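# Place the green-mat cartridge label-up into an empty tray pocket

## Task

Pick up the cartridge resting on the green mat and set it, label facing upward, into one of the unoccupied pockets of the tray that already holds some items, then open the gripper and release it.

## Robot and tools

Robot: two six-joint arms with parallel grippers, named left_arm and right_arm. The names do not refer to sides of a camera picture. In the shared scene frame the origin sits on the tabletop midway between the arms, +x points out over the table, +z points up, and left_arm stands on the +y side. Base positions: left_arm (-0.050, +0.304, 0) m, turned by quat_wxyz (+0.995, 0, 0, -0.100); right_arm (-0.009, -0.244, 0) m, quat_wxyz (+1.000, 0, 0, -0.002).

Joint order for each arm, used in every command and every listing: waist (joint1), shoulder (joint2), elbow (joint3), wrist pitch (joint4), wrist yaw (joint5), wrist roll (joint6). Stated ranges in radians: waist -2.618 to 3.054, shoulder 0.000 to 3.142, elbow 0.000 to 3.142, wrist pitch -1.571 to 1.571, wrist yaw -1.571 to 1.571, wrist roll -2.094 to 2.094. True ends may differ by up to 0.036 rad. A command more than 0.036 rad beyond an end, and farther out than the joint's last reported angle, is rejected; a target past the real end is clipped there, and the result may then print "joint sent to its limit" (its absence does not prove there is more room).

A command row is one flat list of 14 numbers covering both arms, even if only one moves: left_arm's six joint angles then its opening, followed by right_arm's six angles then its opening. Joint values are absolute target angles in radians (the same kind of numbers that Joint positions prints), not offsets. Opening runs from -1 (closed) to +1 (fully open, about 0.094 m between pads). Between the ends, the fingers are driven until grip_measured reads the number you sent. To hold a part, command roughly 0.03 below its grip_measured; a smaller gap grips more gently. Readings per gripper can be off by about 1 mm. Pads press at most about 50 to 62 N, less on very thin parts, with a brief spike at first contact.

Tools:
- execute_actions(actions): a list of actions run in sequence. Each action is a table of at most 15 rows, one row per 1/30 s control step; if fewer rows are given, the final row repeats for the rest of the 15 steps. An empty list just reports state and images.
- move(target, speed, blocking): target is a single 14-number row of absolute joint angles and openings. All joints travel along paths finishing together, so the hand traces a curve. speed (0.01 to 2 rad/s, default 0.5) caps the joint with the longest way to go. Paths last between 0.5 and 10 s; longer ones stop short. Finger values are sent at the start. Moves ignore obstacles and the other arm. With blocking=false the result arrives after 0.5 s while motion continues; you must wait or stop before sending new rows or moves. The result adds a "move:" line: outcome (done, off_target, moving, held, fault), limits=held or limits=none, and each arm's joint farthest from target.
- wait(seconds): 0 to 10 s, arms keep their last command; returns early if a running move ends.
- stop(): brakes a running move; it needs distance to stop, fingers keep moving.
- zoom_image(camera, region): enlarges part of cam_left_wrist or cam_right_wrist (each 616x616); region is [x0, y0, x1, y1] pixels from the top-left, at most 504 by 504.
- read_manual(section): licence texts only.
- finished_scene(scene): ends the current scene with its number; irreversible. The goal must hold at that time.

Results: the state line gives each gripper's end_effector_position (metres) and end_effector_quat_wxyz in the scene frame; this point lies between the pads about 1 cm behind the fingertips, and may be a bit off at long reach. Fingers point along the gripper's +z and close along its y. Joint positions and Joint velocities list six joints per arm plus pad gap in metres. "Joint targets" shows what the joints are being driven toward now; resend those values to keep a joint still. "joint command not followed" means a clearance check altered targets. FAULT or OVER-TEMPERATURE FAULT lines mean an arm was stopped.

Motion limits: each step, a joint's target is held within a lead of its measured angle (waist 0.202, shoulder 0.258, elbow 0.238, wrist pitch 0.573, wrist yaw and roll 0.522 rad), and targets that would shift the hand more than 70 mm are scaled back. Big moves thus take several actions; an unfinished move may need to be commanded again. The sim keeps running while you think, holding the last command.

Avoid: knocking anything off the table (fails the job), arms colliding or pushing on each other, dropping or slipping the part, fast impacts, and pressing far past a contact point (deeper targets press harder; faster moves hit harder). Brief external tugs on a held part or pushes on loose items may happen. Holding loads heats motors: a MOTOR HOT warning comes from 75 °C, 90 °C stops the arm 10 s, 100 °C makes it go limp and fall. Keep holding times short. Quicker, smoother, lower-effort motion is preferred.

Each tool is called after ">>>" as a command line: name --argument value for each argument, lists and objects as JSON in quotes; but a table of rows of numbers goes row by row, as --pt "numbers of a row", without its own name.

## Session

>>> execute_actions --actions '[]'

Scene clock: 0.00 s.
left_arm: end_effector_position=(+0.5162, +0.1365, +0.3803) grip_measured=+1.000 end_effector_quat_wxyz=(+0.666, +0.138, +0.727, -0.097) | right_arm: end_effector_position=(+0.3140, +0.0660, +0.1981) grip_measured=+1.000 end_effector_quat_wxyz=(-0.328, +0.552, -0.504, +0.578)
Joint names: [waist, shoulder, elbow, wrist pitch, wrist yaw, wrist roll]
Joint positions: left_arm=[-0.069  1.849  1.733  0.021  0.062  0.049  0.094] | right_arm=[ 1.164  1.862  1.151  0.144  1.351 -1.33   0.094]
Joint velocities: left_arm=[ 0.002  0.017  0.002 -0.051 -0.007  0.051  0.   ] | right_arm=[ 0.022  0.007  0.012 -0.022 -0.022 -0.022  0.   ]
Joint targets: left_arm=[-0.069 1.827 1.751 0.040 0.063 0.046] | right_arm=[1.164 1.856 1.157 0.139 1.358 -1.326]

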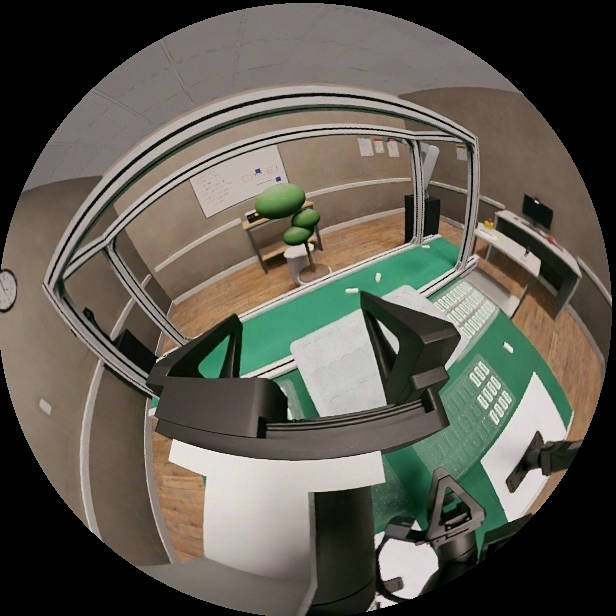

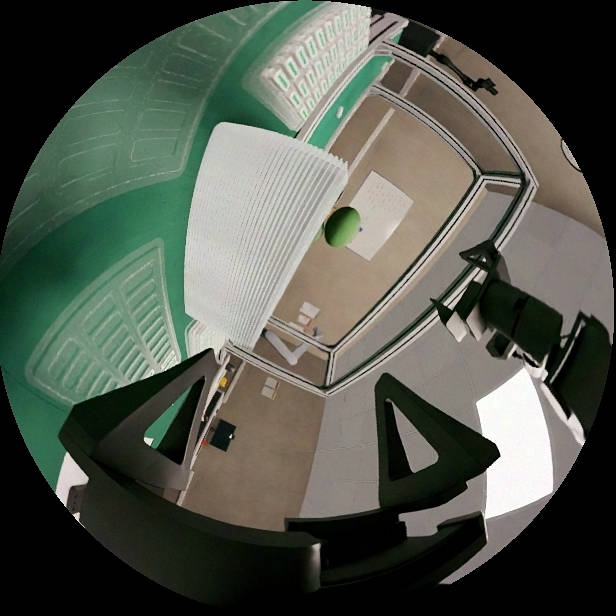

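>>> zoom_image --camera "cam_left_wrist" --region '[420, 270, 600, 480]'

>>> move --target '[0.3,1.0,1.1,-0.3,0,0,1,-0.5,1.35,1.35,-1.5,0,0,1]' --speed 1.0

Region (420, 270, 600, 480) of cam_left_wrist's 616x616 image, scaled by 2.400, with more detail than that image has; it fills the left 432 columns of this view, and the rest is white.

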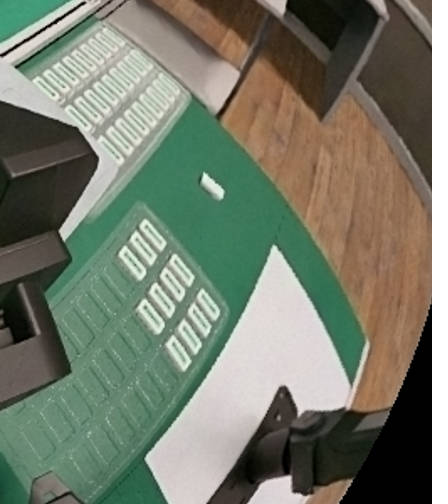

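Scene clock: 6.80 s.
left_arm: end_effector_position=(+0.3131, +0.3365, +0.3677) grip_measured=+1.000 end_effector_quat_wxyz=(+0.621, -0.030, +0.782, +0.028) | right_arm: end_effector_position=(+0.1885, -0.3526, +0.1790) grip_measured=+1.000 end_effector_quat_wxyz=(+0.020, +0.242, +0.970, -0.012)
Joint names: [waist, shoulder, elbow, wrist pitch, wrist yaw, wrist roll]
Joint positions: left_arm=[ 0.293  1.025  1.106 -0.31   0.009  0.01   0.094] | right_arm=[-0.495  1.37   1.329 -1.485  0.012 -0.009  0.094]
Joint velocities: left_arm=[-0.002  0.017 -0.012  0.11   0.007 -0.037  0.   ] | right_arm=[-0.002 -0.012 -0.012 -0.037 -0.095  0.022  0.   ]
Joint targets: left_arm=[0.300 1.000 1.100 -0.300 -0.000 -0.000] | right_arm=[-0.500 1.350 1.350 -1.500 0.000 -0.000]
move: off_target (left_arm, right_arm); limits=none; left_arm: farthest joint: the shoulder, 0.025 radians from its target (0.849 radians at the start); right_arm: farthest joint: the elbow, 0.021 radians from its target (0.199 radians at the start)

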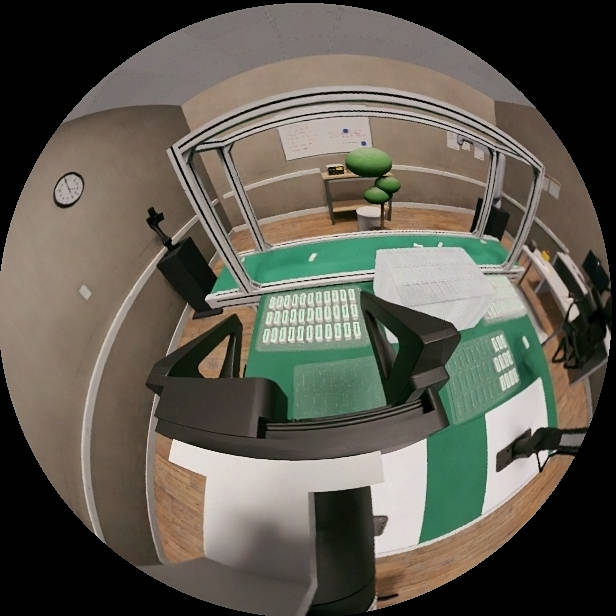

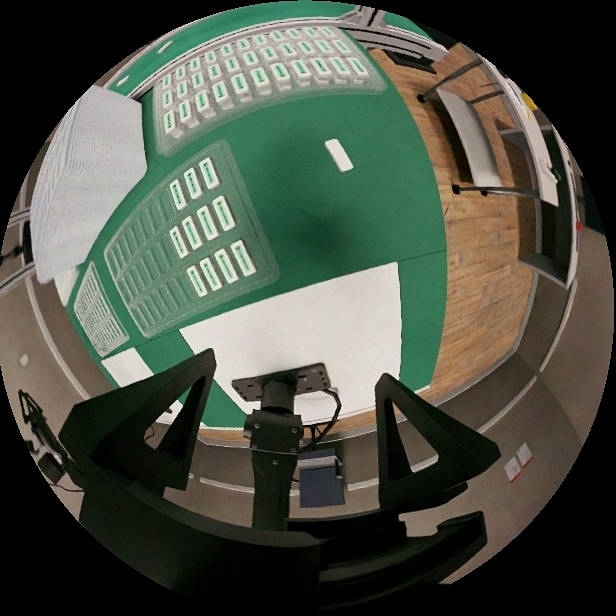

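>>> zoom_image --camera "cam_right_wrist" --region '[290, 110, 390, 210]'

>>> zoom_image --camera "cam_right_wrist" --region '[60, 120, 300, 360]'

Region (290, 110, 390, 210) of cam_right_wrist's 616x616 image, scaled by 5.040, with more detail than that image has.

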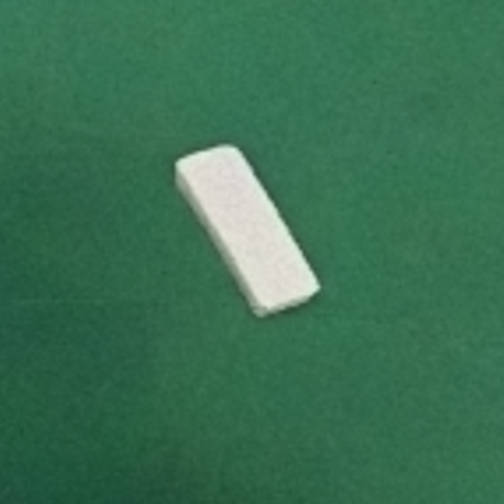

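Region (60, 120, 300, 360) of cam_right_wrist's 616x616 image, scaled by 2.100, with more detail than that image has.

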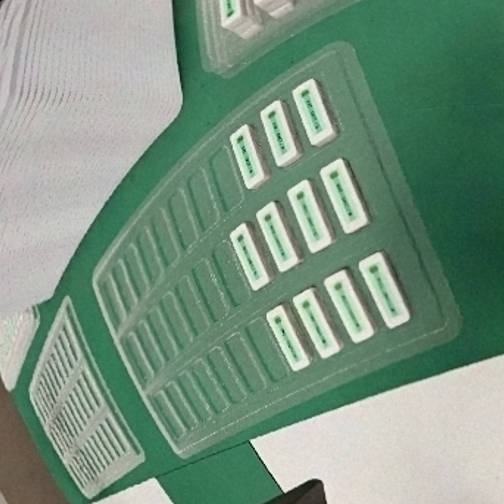

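>>> move --target '[-1.314,0.235,0.72,-0.465,0,0,-0.3,-0.565,2.028,1.525,-1.047,0,0.89,0.7]' --speed 1.2

>>> zoom_image --camera "cam_right_wrist" --region '[200, 270, 400, 430]'

Scene clock: 25.60 s.
left_arm: end_effector_position=(-0.0366, +0.1009, +0.3510) grip_measured=-0.297 end_effector_quat_wxyz=(+0.518, +0.487, +0.511, -0.483) | right_arm: end_effector_position=(+0.3090, -0.4440, +0.0386) grip_measured=+0.702 end_effector_quat_wxyz=(-0.002, +0.660, +0.751, -0.004)
Joint names: [waist, shoulder, elbow, wrist pitch, wrist yaw, wrist roll]
Joint positions: left_arm=[-1.307  0.252  0.729 -0.474  0.004  0.01   0.033] | right_arm=[-0.558  2.022  1.503 -1.058  0.008  0.881  0.08 ]
Joint velocities: left_arm=[-0.007  0.027 -0.002 -0.037  0.051  0.007  0.001] | right_arm=[ 0.007  0.012 -0.002 -0.007 -0.007 -0.051 -0.   ]
Joint targets: left_arm=[-1.314 0.235 0.720 -0.465 0.000 0.000] | right_arm=[-0.565 2.028 1.525 -1.047 -0.000 0.890]
move: off_target (right_arm); limits=none; left_arm: farthest joint: the shoulder, 0.017 radians from its target (0.790 radians at the start); right_arm: farthest joint: the elbow, 0.022 radians from its target (0.196 radians at the start)

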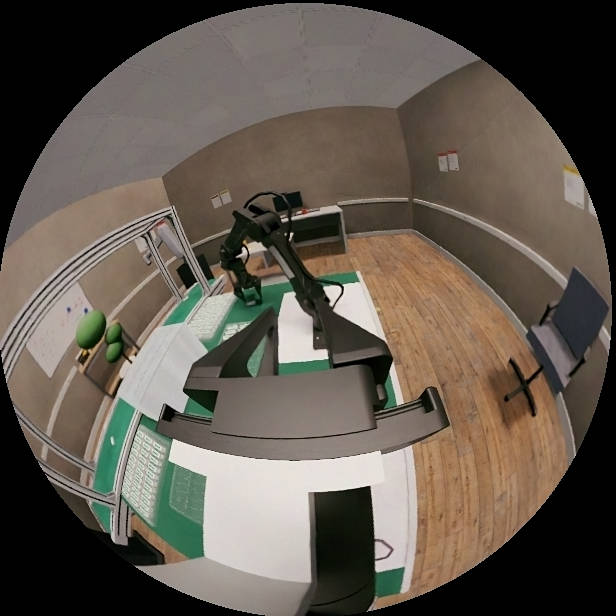

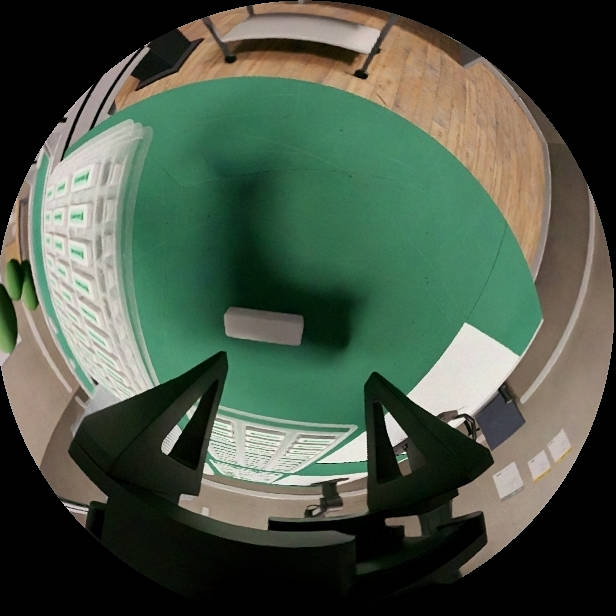

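Region (200, 270, 400, 430) of cam_right_wrist's 616x616 image, scaled by 2.520, with more detail than that image has; it fills the top 403 rows of this view, and the rest is white.

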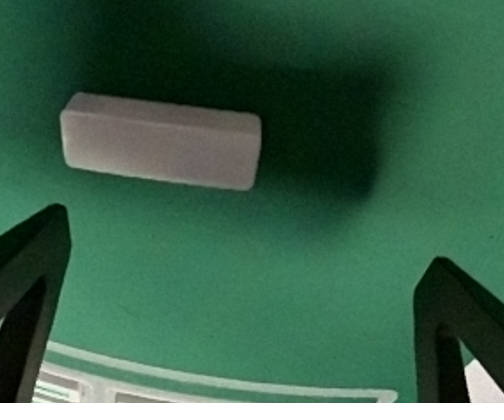

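>>> move --target '[-1.314,0.235,0.72,-0.465,0,0,-0.3,-0.529,2.12,1.585,-1.012,0,0.865,0.8]' --speed 0.25

>>> zoom_image --camera "cam_right_wrist" --region '[200, 300, 400, 430]'

Scene clock: 32.63 s.
left_arm: end_effector_position=(-0.0366, +0.1009, +0.3497) grip_measured=-0.297 end_effector_quat_wxyz=(+0.516, +0.488, +0.513, -0.482) | right_arm: end_effector_position=(+0.3309, -0.4468, +0.0205) grip_measured=+0.798 end_effector_quat_wxyz=(+0.001, +0.649, +0.761, -0.003)
Joint names: [waist, shoulder, elbow, wrist pitch, wrist yaw, wrist roll]
Joint positions: left_arm=[-1.307  0.252  0.729 -0.479  0.004  0.01   0.033] | right_arm=[-0.535  2.11   1.563 -1.023  0.007  0.873  0.084]
Joint velocities: left_arm=[ 0.027 -0.032 -0.007  0.022 -0.022  0.022 -0.   ] | right_arm=[ 0.007  0.012 -0.032 -0.051 -0.022  0.037  0.   ]
Joint targets: left_arm=[-1.314 0.235 0.720 -0.465 0.000 0.000] | right_arm=[-0.529 2.120 1.585 -1.012 0.000 0.865]
move: off_target (right_arm); limits=none; left_arm: farthest joint: the shoulder, 0.017 radians from its target (0.017 radians at the start); right_arm: farthest joint: the elbow, 0.022 radians from its target (0.082 radians at the start)

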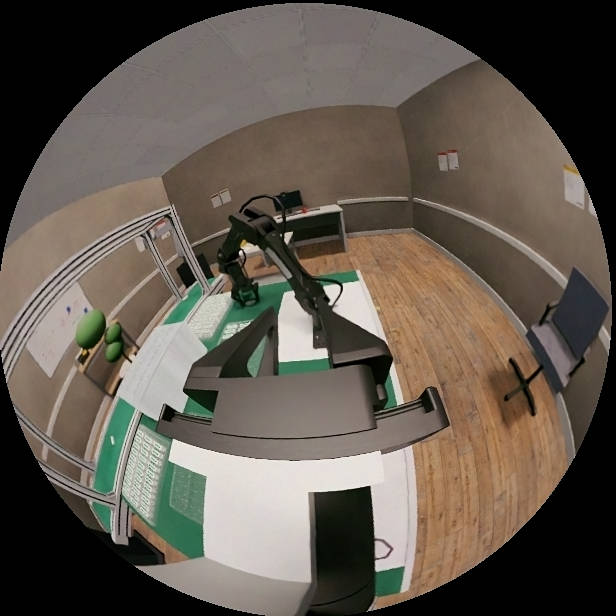

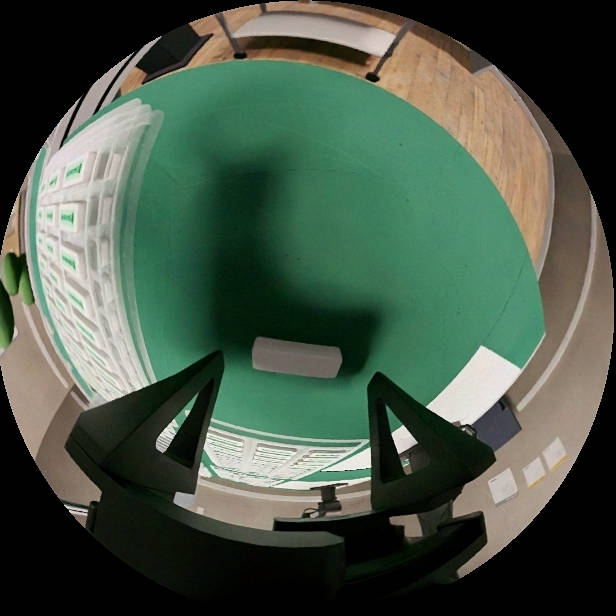

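Region (200, 300, 400, 430) of cam_right_wrist's 616x616 image, scaled by 2.520, with more detail than that image has; it fills the top 328 rows of this view, and the rest is white.

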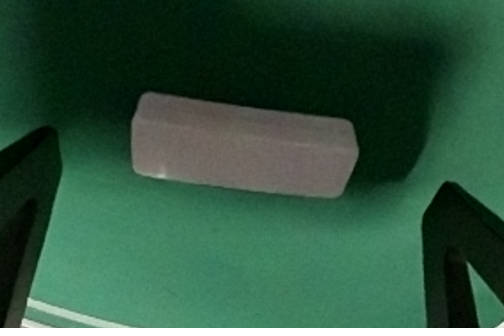

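>>> move --target '[-1.314,0.235,0.72,-0.465,0,0,-0.3,-0.546,2.139,1.575,-0.989,0,0.865,0.25]' --speed 0.15

>>> zoom_image --camera "cam_right_wrist" --region '[200, 300, 400, 430]'

Scene clock: 36.60 s.
left_arm: end_effector_position=(-0.0366, +0.1009, +0.3486) grip_measured=-0.297 end_effector_quat_wxyz=(+0.515, +0.489, +0.514, -0.481) | right_arm: end_effector_position=(+0.3340, -0.4487, +0.0138) grip_measured=+0.252 end_effector_quat_wxyz=(+0.003, +0.649, +0.761, -0.003)
Joint names: [waist, shoulder, elbow, wrist pitch, wrist yaw, wrist roll]
Joint positions: left_arm=[-1.307  0.252  0.729 -0.483  0.004  0.01   0.033] | right_arm=[-0.535  2.128  1.563 -1.001  0.007  0.873  0.059]
Joint velocities: left_arm=[ 0.007 -0.022 -0.012  0.037  0.007 -0.037  0.001] | right_arm=[ 0.002 -0.007 -0.012 -0.007 -0.007  0.022  0.   ]
Joint targets: left_arm=[-1.314 0.235 0.720 -0.465 -0.000 -0.000] | right_arm=[-0.546 2.139 1.575 -0.989 0.000 0.865]
move: done; limits=none; left_arm: farthest joint: the wrist pitch, 0.018 radians from its target (0.014 radians at the start); right_arm: farthest joint: the elbow, 0.012 radians from its target (0.012 radians at the start)

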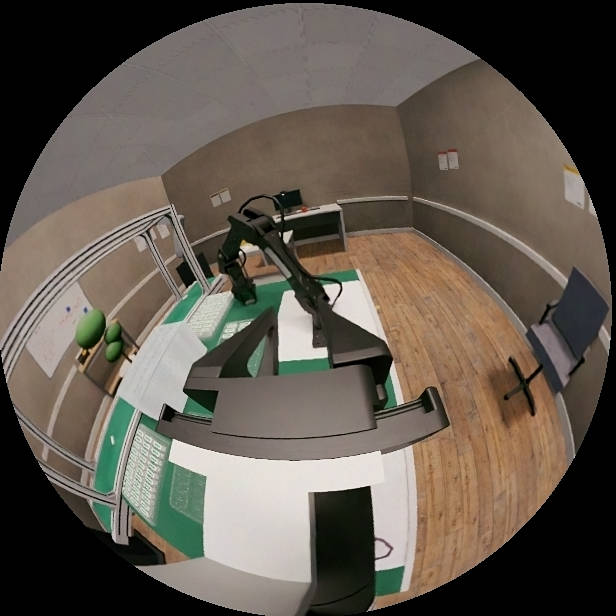

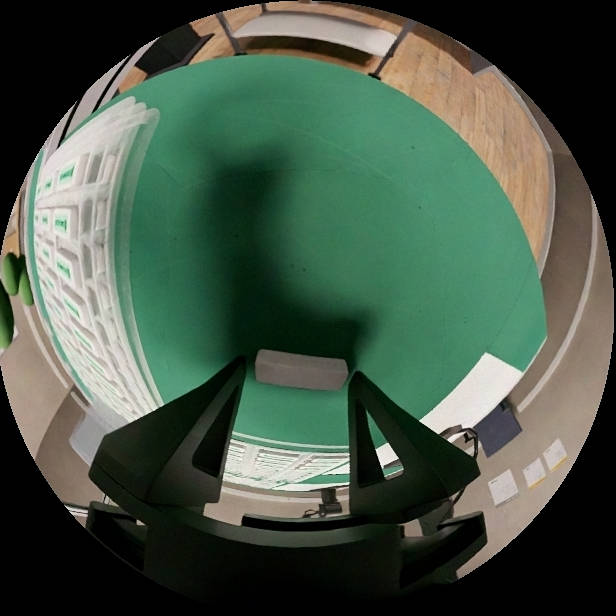

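Region (200, 300, 400, 430) of cam_right_wrist's 616x616 image, scaled by 2.520, with more detail than that image has; it fills the top 328 rows of this view, and the rest is white.

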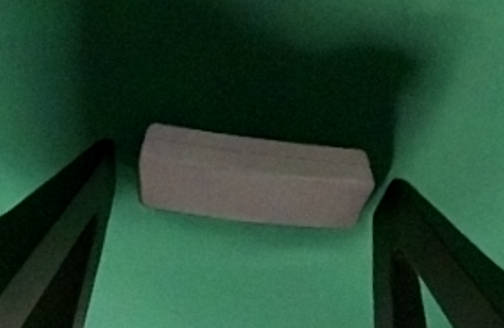

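>>> execute_actions --actions '[[[-1.314,0.235,0.72,-0.465,0,0,-0.3,-0.54,2.135,1.575,-0.989,0,0.865,0.18],[-1.314,0.235,0.72,-0.465,0,0,-0.3,-0.54,2.135,1.575,-0.989,0,0.865,0.12],[-1.314,0.235,0.72,-0.465,0,0,-0.3,-0.54,2.135,1.575,-0.989,0,0.865,0.08],[-1.314,0.235,0.72,-0.465,0,0,-0.3,-0.54,2.135,1.575,-0.989,0,0.865,0.05],[-1.314,0.235,0.72,-0.465,0,0,-0.3,-0.54,2.135,1.575,-0.989,0,0.865,0.03],[-1.314,0.235,0.72,-0.465,0,0,-0.3,-0.54,2.135,1.575,-0.989,0,0.865,0.01],[-1.314,0.235,0.72,-0.465,0,0,-0.3,-0.54,2.135,1.575,-0.989,0,0.865,-0.01],[-1.314,0.235,0.72,-0.465,0,0,-0.3,-0.54,2.135,1.575,-0.989,0,0.865,-0.03],[-1.314,0.235,0.72,-0.465,0,0,-0.3,-0.54,2.135,1.575,-0.989,0,0.865,-0.055]]]'

>>> move --target '[-1.314,0.235,0.72,-0.465,0,0,-0.3,-0.1,1.3,1.1,-0.9,0,0.1,-0.055]' --speed 1.0

Scene clock: 42.83 s.
left_arm: end_effector_position=(-0.0366, +0.1009, +0.3486) grip_measured=-0.297 end_effector_quat_wxyz=(+0.515, +0.489, +0.514, -0.481) | right_arm: end_effector_position=(+0.3343, -0.4488, +0.0138) grip_measured=-0.032 end_effector_quat_wxyz=(+0.004, +0.648, +0.761, -0.003)
Joint names: [waist, shoulder, elbow, wrist pitch, wrist yaw, wrist roll]
Joint positions: left_arm=[-1.307  0.252  0.729 -0.483  0.004  0.01   0.033] | right_arm=[-0.535  2.128  1.563 -1.     0.007  0.873  0.045]
Joint velocities: left_arm=[-0.007  0.012 -0.007  0.022  0.007  0.007 -0.   ] | right_arm=[ 0.007  0.007 -0.012 -0.037  0.007 -0.007 -0.001]
Joint targets: left_arm=[-1.314 0.235 0.720 -0.465 -0.000 0.000] | right_arm=[-0.540 2.135 1.575 -0.989 -0.000 0.865]

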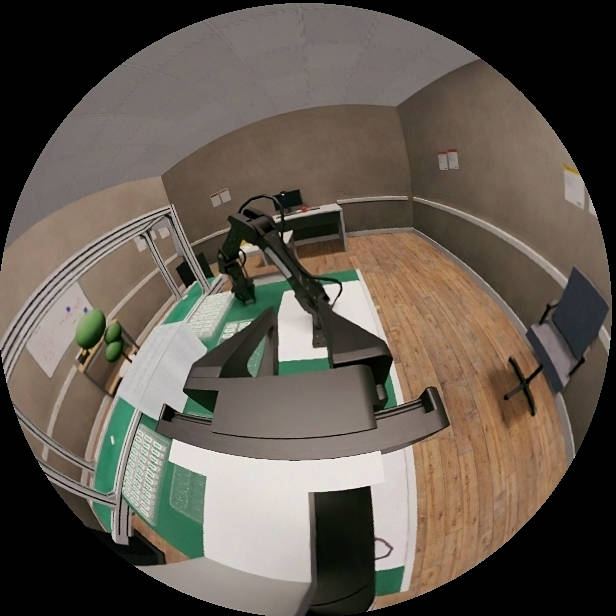

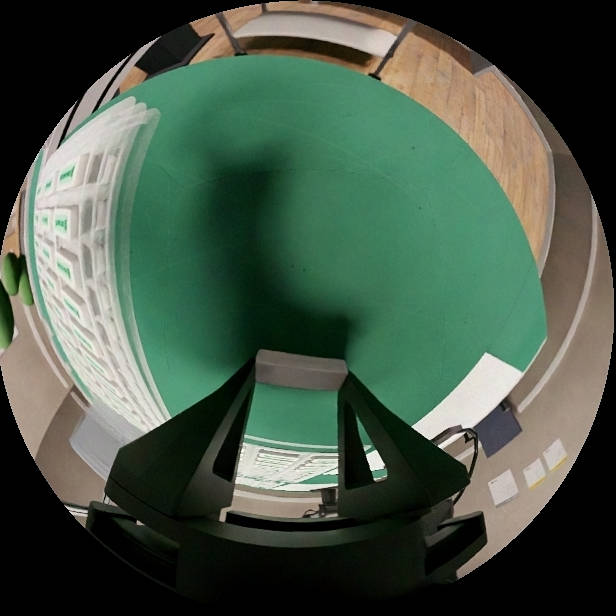

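Scene clock: 44.60 s.
left_arm: end_effector_position=(-0.0366, +0.1009, +0.3471) grip_measured=-0.297 end_effector_quat_wxyz=(+0.513, +0.491, +0.515, -0.480) | right_arm: end_effector_position=(+0.3029, -0.2775, +0.1580) grip_measured=-0.032 end_effector_quat_wxyz=(+0.223, +0.106, +0.969, -0.002)
Joint names: [waist, shoulder, elbow, wrist pitch, wrist yaw, wrist roll]
Joint positions: left_arm=[-1.307  0.252  0.729 -0.489  0.004  0.01   0.033] | right_arm=[-0.105  1.318  1.108 -0.912  0.004  0.109  0.045]
Joint velocities: left_arm=[-0.012 -0.002 -0.022  0.037 -0.037  0.022 -0.   ] | right_arm=[-0.007 -0.007 -0.007  0.066 -0.037 -0.022 -0.   ]
Joint targets: left_arm=[-1.314 0.235 0.720 -0.465 0.000 -0.000] | right_arm=[-0.100 1.300 1.100 -0.900 -0.000 0.100]
move: off_target (left_arm); limits=none; left_arm: farthest joint: the wrist pitch, 0.024 radians from its target (0.018 radians at the start); right_arm: farthest joint: the shoulder, 0.018 radians from its target (0.828 radians at the start)

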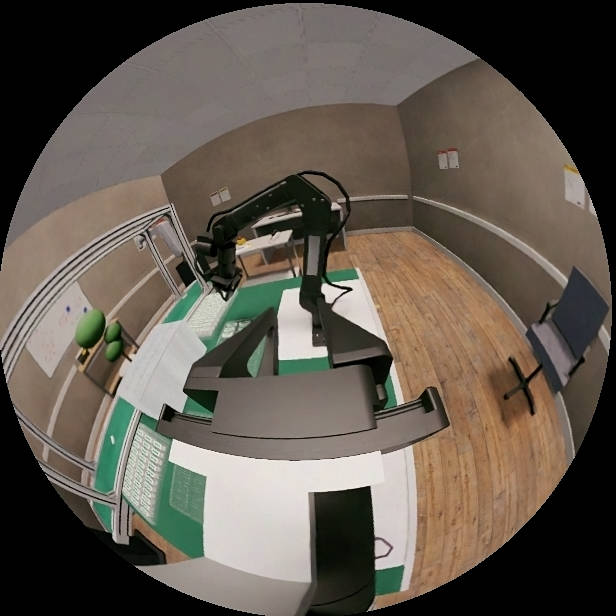

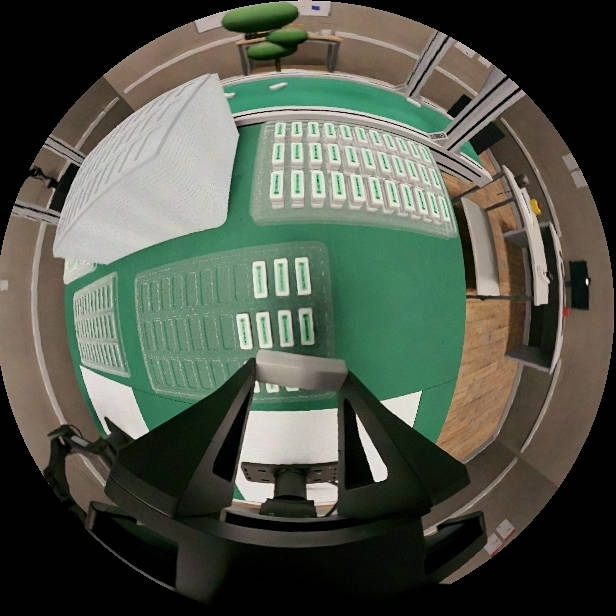

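>>> move --target '[-1.314,0.35,0.745,-0.365,0,0,-0.3,1.645,0.525,0.725,-0.185,0,-1.58,-0.06]' --speed 1.1

Scene clock: 48.57 s.
left_arm: end_effector_position=(-0.0354, +0.0818, +0.3553) grip_measured=-0.297 end_effector_quat_wxyz=(+0.517, +0.487, +0.512, -0.483) | right_arm: end_effector_position=(-0.0274, +0.0288, +0.3574) grip_measured=-0.032 end_effector_quat_wxyz=(+0.703, -0.711, -0.024, +0.021)
Joint names: [waist, shoulder, elbow, wrist pitch, wrist yaw, wrist roll]
Joint positions: left_arm=[-1.307  0.334  0.729 -0.393  0.004  0.01   0.033] | right_arm=[ 1.637  0.548  0.733 -0.197 -0.    -1.575  0.045]
Joint velocities: left_arm=[-0.002  0.007 -0.002  0.007  0.037  0.007 -0.001] | right_arm=[-0.007  0.012 -0.007  0.007  0.007 -0.022  0.   ]
Joint targets: left_arm=[-1.314 0.350 0.745 -0.365 -0.000 0.000] | right_arm=[1.645 0.525 0.725 -0.185 -0.000 -1.580]
move: off_target (left_arm, right_arm); limits=none; left_arm: farthest joint: the wrist pitch, 0.028 radians from its target (0.124 radians at the start); right_arm: farthest joint: the shoulder, 0.023 radians from its target (0.793 radians at the start)

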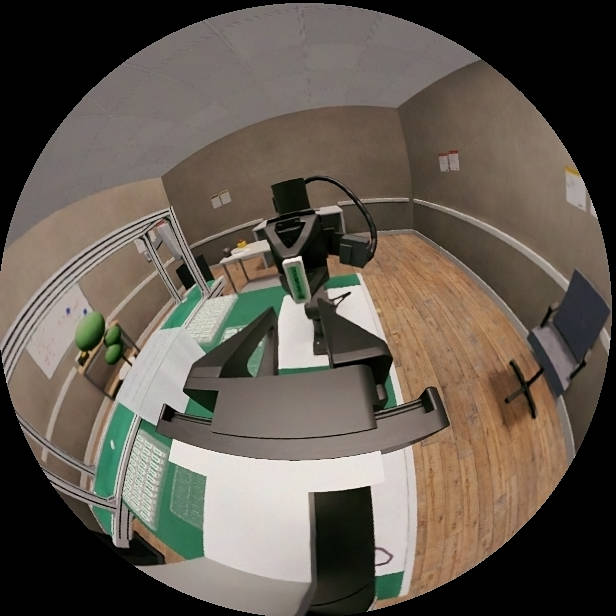

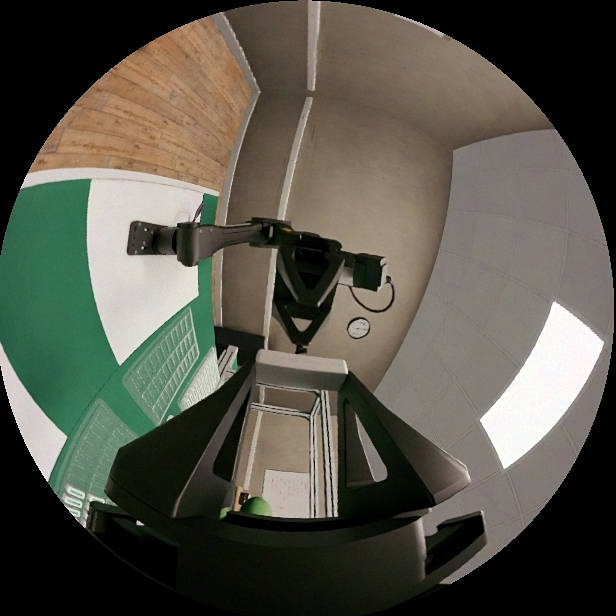

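>>> move --target '[-1.314,0.533,0.745,-0.195,0,0,-0.45,1.645,0.525,0.725,-0.185,0,-1.58,-0.06]' --speed 0.3

>>> zoom_image --camera "cam_right_wrist" --region '[200, 260, 400, 430]'

>>> zoom_image --camera "cam_left_wrist" --region '[230, 220, 370, 360]'

Scene clock: 52.13 s.
left_arm: end_effector_position=(-0.0325, +0.0366, +0.3547) grip_measured=-0.447 end_effector_quat_wxyz=(+0.512, +0.492, +0.517, -0.478) | right_arm: end_effector_position=(-0.0274, +0.0288, +0.3574) grip_measured=-0.032 end_effector_quat_wxyz=(+0.703, -0.711, -0.024, +0.021)
Joint names: [waist, shoulder, elbow, wrist pitch, wrist yaw, wrist roll]
Joint positions: left_arm=[-1.307  0.524  0.729 -0.224  0.004  0.01   0.026] | right_arm=[ 1.637  0.548  0.733 -0.196 -0.    -1.575  0.045]
Joint velocities: left_arm=[ 0.002 -0.017  0.007  0.007 -0.081 -0.007  0.001] | right_arm=[-0.012 -0.007 -0.002 -0.081 -0.066  0.007  0.001]
Joint targets: left_arm=[-1.314 0.533 0.745 -0.195 0.000 -0.000] | right_arm=[1.645 0.525 0.725 -0.185 -0.000 -1.580]
move: off_target (left_arm, right_arm); limits=none; left_arm: farthest joint: the wrist pitch, 0.029 radians from its target (0.198 radians at the start); right_arm: farthest joint: the shoulder, 0.023 radians from its target (0.023 radians at the start)

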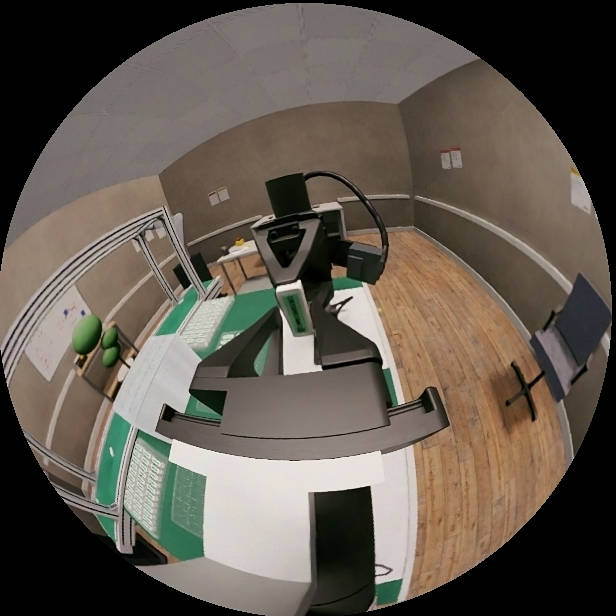

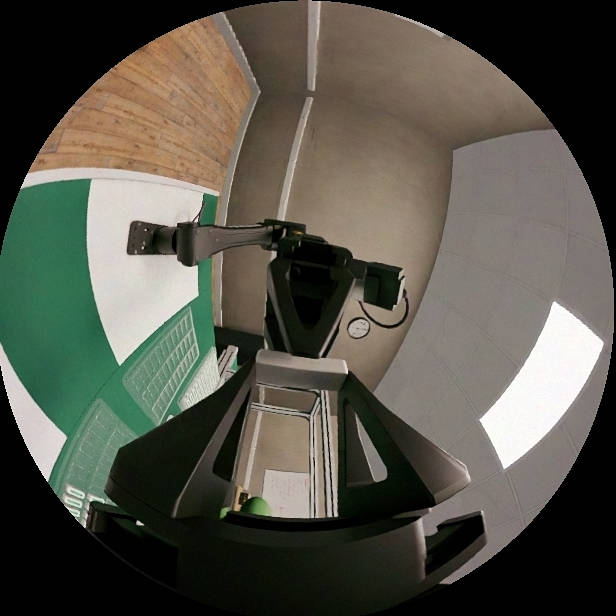

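Region (200, 260, 400, 430) of cam_right_wrist's 616x616 image, scaled by 2.520, with more detail than that image has; it fills the top 428 rows of this view, and the rest is white.

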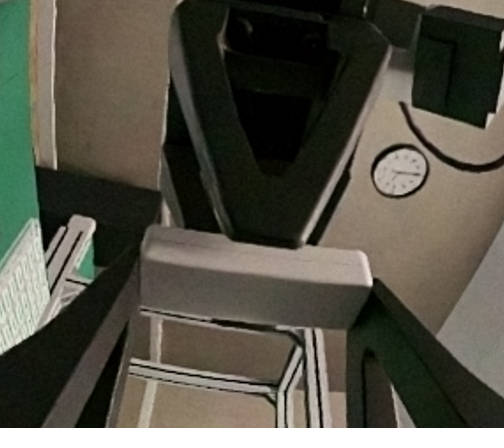

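Region (230, 220, 370, 360) of cam_left_wrist's 616x616 image, scaled by 3.600, with more detail than that image has.

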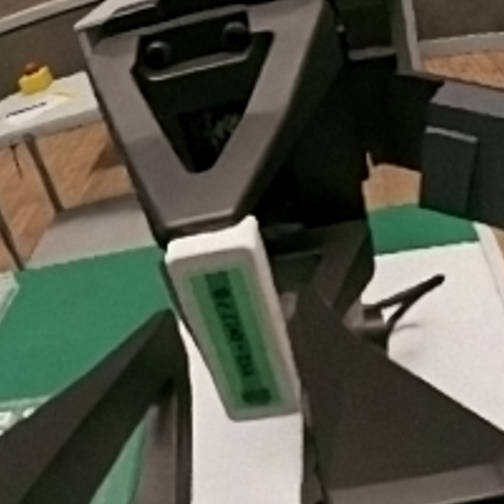

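>>> execute_actions --actions '[[[-1.305,0.533,0.745,-0.195,-0.012,0,-0.5,1.645,0.525,0.725,-0.185,0,-1.58,-0.06],[-1.305,0.533,0.745,-0.195,-0.012,0,-0.54,1.645,0.525,0.725,-0.185,0,-1.58,-0.06],[-1.305,0.533,0.745,-0.195,-0.012,0,-0.57,1.645,0.525,0.725,-0.185,0,-1.58,-0.06],[-1.305,0.533,0.745,-0.195,-0.012,0,-0.6,1.645,0.525,0.725,-0.185,0,-1.58,-0.06],[-1.305,0.533,0.745,-0.195,-0.012,0,-0.62,1.645,0.525,0.725,-0.185,0,-1.58,-0.06],[-1.305,0.533,0.745,-0.195,-0.012,0,-0.64,1.645,0.525,0.725,-0.185,0,-1.58,-0.06],[-1.305,0.533,0.745,-0.195,-0.012,0,-0.66,1.645,0.525,0.725,-0.185,0,-1.58,-0.06],[-1.305,0.533,0.745,-0.195,-0.012,0,-0.68,1.645,0.525,0.725,-0.185,0,-1.58,-0.06],[-1.305,0.533,0.745,-0.195,-0.012,0,-0.70,1.645,0.525,0.725,-0.185,0,-1.58,-0.06]]]'

>>> zoom_image --camera "cam_right_wrist" --region '[200, 260, 400, 430]'

Scene clock: 55.97 s.
left_arm: end_effector_position=(-0.0317, +0.0367, +0.3549) grip_measured=-0.666 end_effector_quat_wxyz=(+0.513, +0.490, +0.518, -0.478) | right_arm: end_effector_position=(-0.0270, +0.0288, +0.3574) grip_measured=-0.032 end_effector_quat_wxyz=(+0.703, -0.711, -0.024, +0.019)
Joint names: [waist, shoulder, elbow, wrist pitch, wrist yaw, wrist roll]
Joint positions: left_arm=[-1.307  0.524  0.729 -0.223 -0.     0.008  0.016] | right_arm=[ 1.637  0.548  0.733 -0.196  0.002 -1.577  0.045]
Joint velocities: left_arm=[ 0.002 -0.017  0.002 -0.022  0.022  0.007 -0.001] | right_arm=[ 0.002 -0.007 -0.002  0.037  0.037 -0.022 -0.001]
Joint targets: left_arm=[-1.305 0.533 0.745 -0.195 -0.012 -0.000] | right_arm=[1.645 0.525 0.725 -0.185 -0.000 -1.580]

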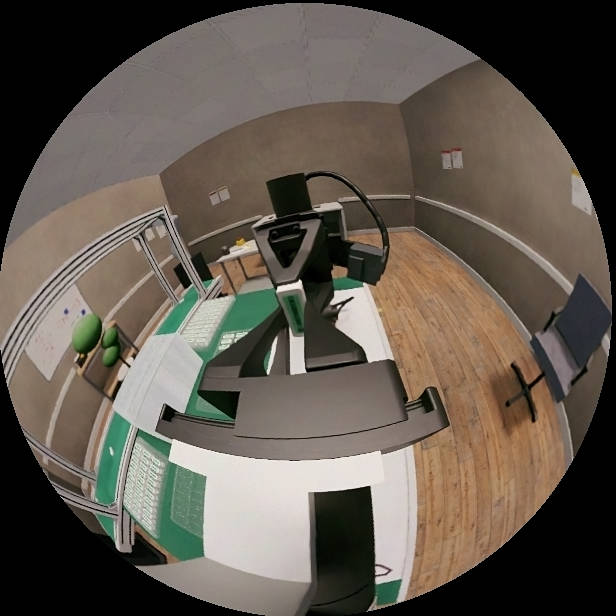

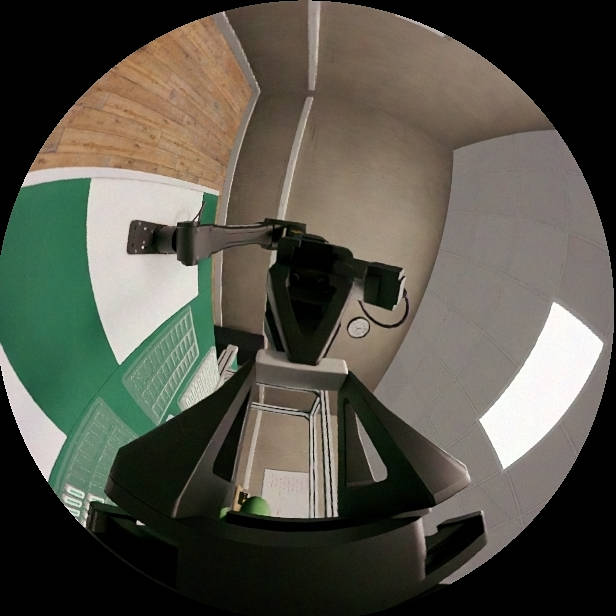

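Region (200, 260, 400, 430) of cam_right_wrist's 616x616 image, scaled by 2.520, with more detail than that image has; it fills the top 428 rows of this view, and the rest is white.

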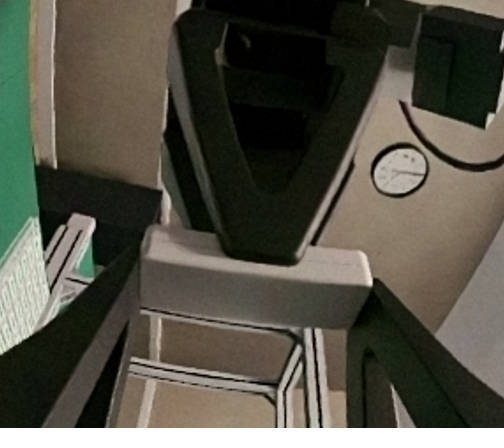

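>>> execute_actions --actions '[[[-1.305,0.533,0.745,-0.195,0,0,-0.70,1.645,0.525,0.725,-0.185,0,-1.578,0.3],[-1.305,0.533,0.745,-0.195,0,0,-0.70,1.645,0.525,0.725,-0.185,0,-1.578,0.3],[-1.305,0.533,0.745,-0.195,0,0,-0.70,1.645,0.525,0.725,-0.185,0,-1.578,0.3],[-1.305,0.533,0.745,-0.195,0,0,-0.70,1.645,0.525,0.725,-0.2,0,-1.578,0.3],[-1.305,0.533,0.745,-0.195,0,0,-0.70,1.645,0.51,0.725,-0.22,0,-1.578,0.3],[-1.305,0.533,0.745,-0.195,0,0,-0.70,1.645,0.49,0.725,-0.24,0,-1.578,0.3],[-1.305,0.533,0.745,-0.195,0,0,-0.70,1.645,0.47,0.725,-0.26,0,-1.578,0.3],[-1.305,0.533,0.745,-0.195,0,0,-0.70,1.645,0.45,0.725,-0.28,0,-1.578,0.3],[-1.305,0.533,0.745,-0.195,0,0,-0.70,1.645,0.43,0.725,-0.30,0,-1.578,0.3],[-1.305,0.533,0.745,-0.195,0,0,-0.70,1.645,0.41,0.725,-0.32,0,-1.578,0.3],[-1.305,0.533,0.745,-0.195,0,0,-0.70,1.645,0.39,0.725,-0.34,0,-1.578,0.3],[-1.305,0.533,0.745,-0.195,0,0,-0.70,1.645,0.37,0.725,-0.36,0,-1.578,0.3],[-1.305,0.533,0.745,-0.195,0,0,-0.70,1.645,0.35,0.725,-0.38,0,-1.578,0.3],[-1.305,0.533,0.745,-0.195,0,0,-0.70,1.645,0.33,0.725,-0.39,0,-1.578,0.3],[-1.305,0.533,0.745,-0.195,0,0,-0.70,1.645,0.32,0.725,-0.40,0,-1.578,0.3]]]'

>>> move --target '[-0.75,0.85,1.0,-0.5,0,-0.3,-0.70,1.9,0.32,0.725,-0.40,0,-1.578,0.3]' --speed 1.0

>>> move --target '[-0.686,2.352,2.14,-1.316,0,-0.957,-0.70,1.9,0.32,0.725,-0.40,0,-1.578,0.3]' --speed 0.9

>>> zoom_image --camera "cam_left_wrist" --region '[200, 170, 400, 370]'

Scene clock: 74.07 s.
left_arm: end_effector_position=(-0.0318, +0.0367, +0.3550) grip_measured=-0.666 end_effector_quat_wxyz=(+0.513, +0.490, +0.518, -0.478) | right_arm: end_effector_position=(-0.0243, -0.0152, +0.3686) grip_measured=+0.298 end_effector_quat_wxyz=(+0.723, -0.690, -0.024, +0.020)
Joint names: [waist, shoulder, elbow, wrist pitch, wrist yaw, wrist roll]
Joint positions: left_arm=[-1.307  0.524  0.729 -0.223  0.     0.008  0.016] | right_arm=[ 1.637  0.366  0.733 -0.321  0.002 -1.577  0.061]
Joint velocities: left_arm=[-0.002 -0.022 -0.002 -0.007 -0.022  0.022  0.   ] | right_arm=[ 0.007 -0.501 -0.007 -0.418  0.051  0.007 -0.   ]
Joint targets: left_arm=[-1.305 0.533 0.745 -0.195 0.000 0.000] | right_arm=[1.645 0.320 0.725 -0.400 0.000 -1.578]

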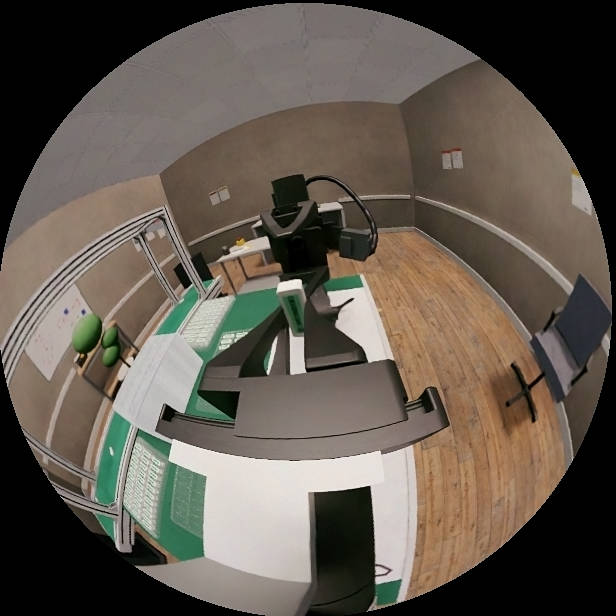

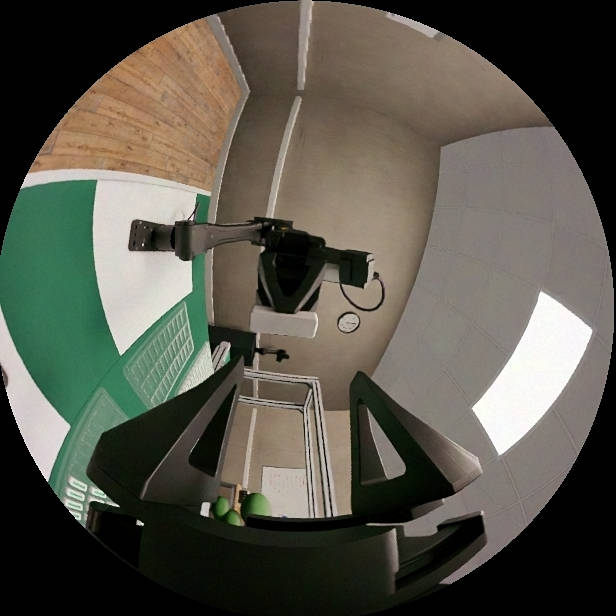

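Scene clock: 75.47 s.
left_arm: end_effector_position=(+0.1296, +0.0504, +0.3060) grip_measured=-0.666 end_effector_quat_wxyz=(+0.448, +0.272, +0.788, -0.323) | right_arm: end_effector_position=(-0.0796, -0.0310, +0.3577) grip_measured=+0.298 end_effector_quat_wxyz=(+0.701, -0.696, -0.113, +0.109)
Joint names: [waist, shoulder, elbow, wrist pitch, wrist yaw, wrist roll]
Joint positions: left_arm=[-0.757  0.845  0.957 -0.514  0.    -0.292  0.016] | right_arm=[ 1.892  0.344  0.733 -0.383  0.002 -1.577  0.061]
Joint velocities: left_arm=[-0.007 -0.007 -0.002  0.022  0.051  0.007 -0.001] | right_arm=[ 0.007 -0.007 -0.012 -0.051  0.007  0.037 -0.   ]
Joint targets: left_arm=[-0.750 0.850 1.000 -0.500 -0.000 -0.300] | right_arm=[1.900 0.320 0.725 -0.400 -0.000 -1.578]
move: off_target (left_arm, right_arm); limits=none; left_arm: farthest joint: the elbow, 0.043 radians from its target (0.271 radians at the start); right_arm: farthest joint: the shoulder, 0.024 radians from its target (0.046 radians at the start)

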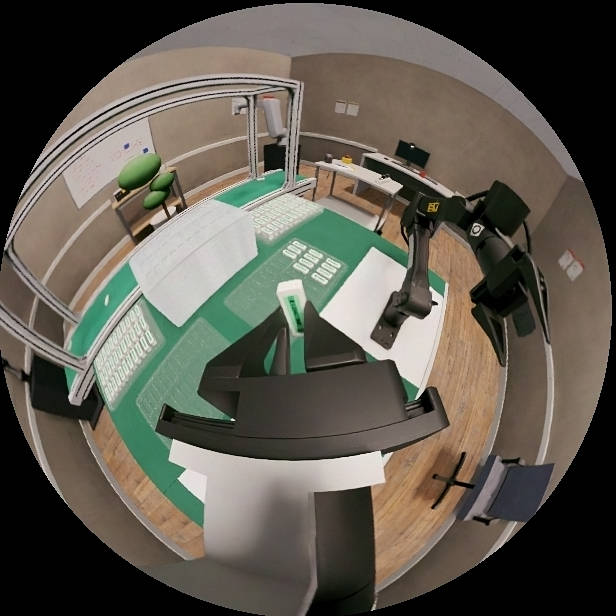

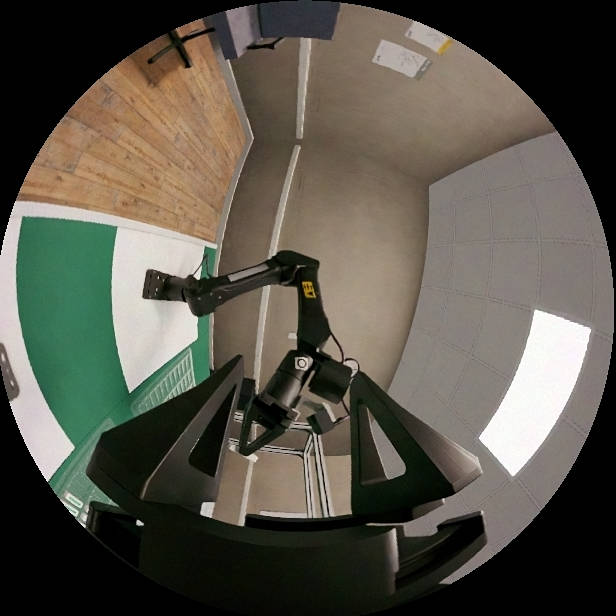

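Scene clock: 78.00 s.
left_arm: end_effector_position=(+0.2386, -0.0530, +0.0428) grip_measured=-0.666 end_effector_quat_wxyz=(-0.006, -0.028, +1.000, +0.007) | right_arm: end_effector_position=(-0.0796, -0.0310, +0.3577) grip_measured=+0.298 end_effector_quat_wxyz=(+0.701, -0.696, -0.113, +0.109)
Joint names: [waist, shoulder, elbow, wrist pitch, wrist yaw, wrist roll]
Joint positions: left_arm=[-0.692  2.381  2.103 -1.311  0.    -0.949  0.016] | right_arm=[ 1.892  0.344  0.733 -0.383  0.002 -1.577  0.061]
Joint velocities: left_arm=[ 0.012  0.022 -0.012  0.007 -0.066  0.022  0.   ] | right_arm=[-0.007 -0.007 -0.027  0.051 -0.11  -0.007 -0.001]
Joint targets: left_arm=[-0.686 2.352 2.140 -1.316 -0.000 -0.957] | right_arm=[1.900 0.320 0.725 -0.400 0.000 -1.578]
move: off_target (left_arm, right_arm); limits=none; left_arm: farthest joint: the elbow, 0.037 radians from its target (1.183 radians at the start); right_arm: farthest joint: the shoulder, 0.024 radians from its target (0.024 radians at the start)

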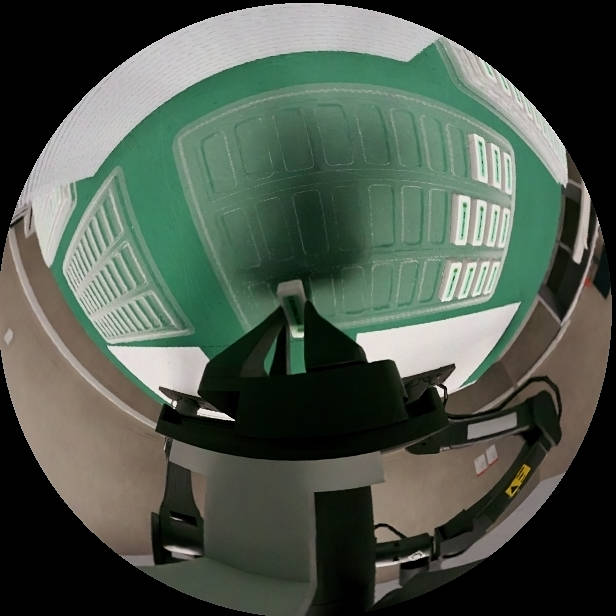

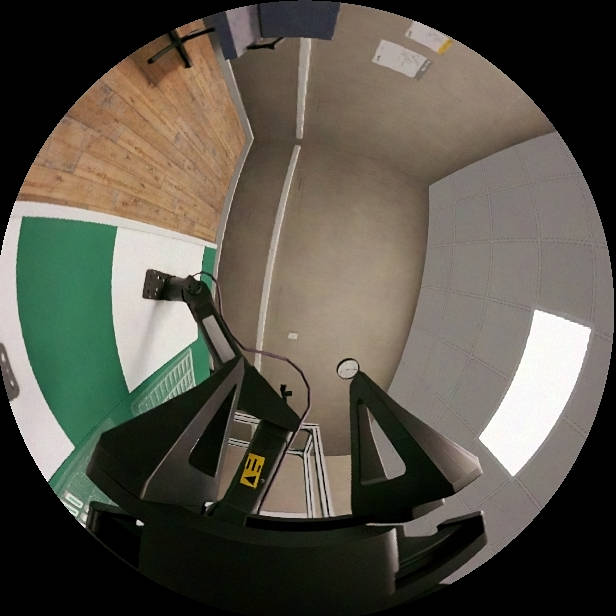

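Region (200, 170, 400, 370) of cam_left_wrist's 616x616 image, scaled by 2.520, with more detail than that image has.

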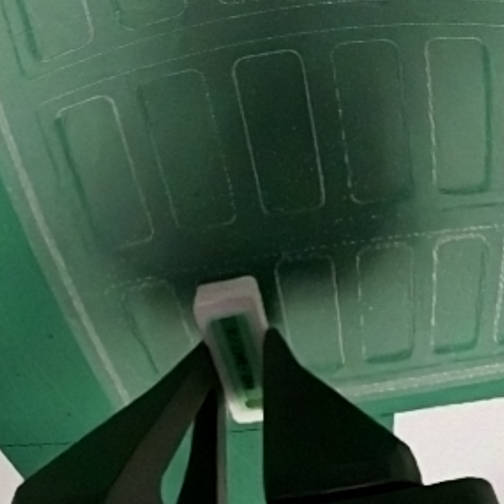

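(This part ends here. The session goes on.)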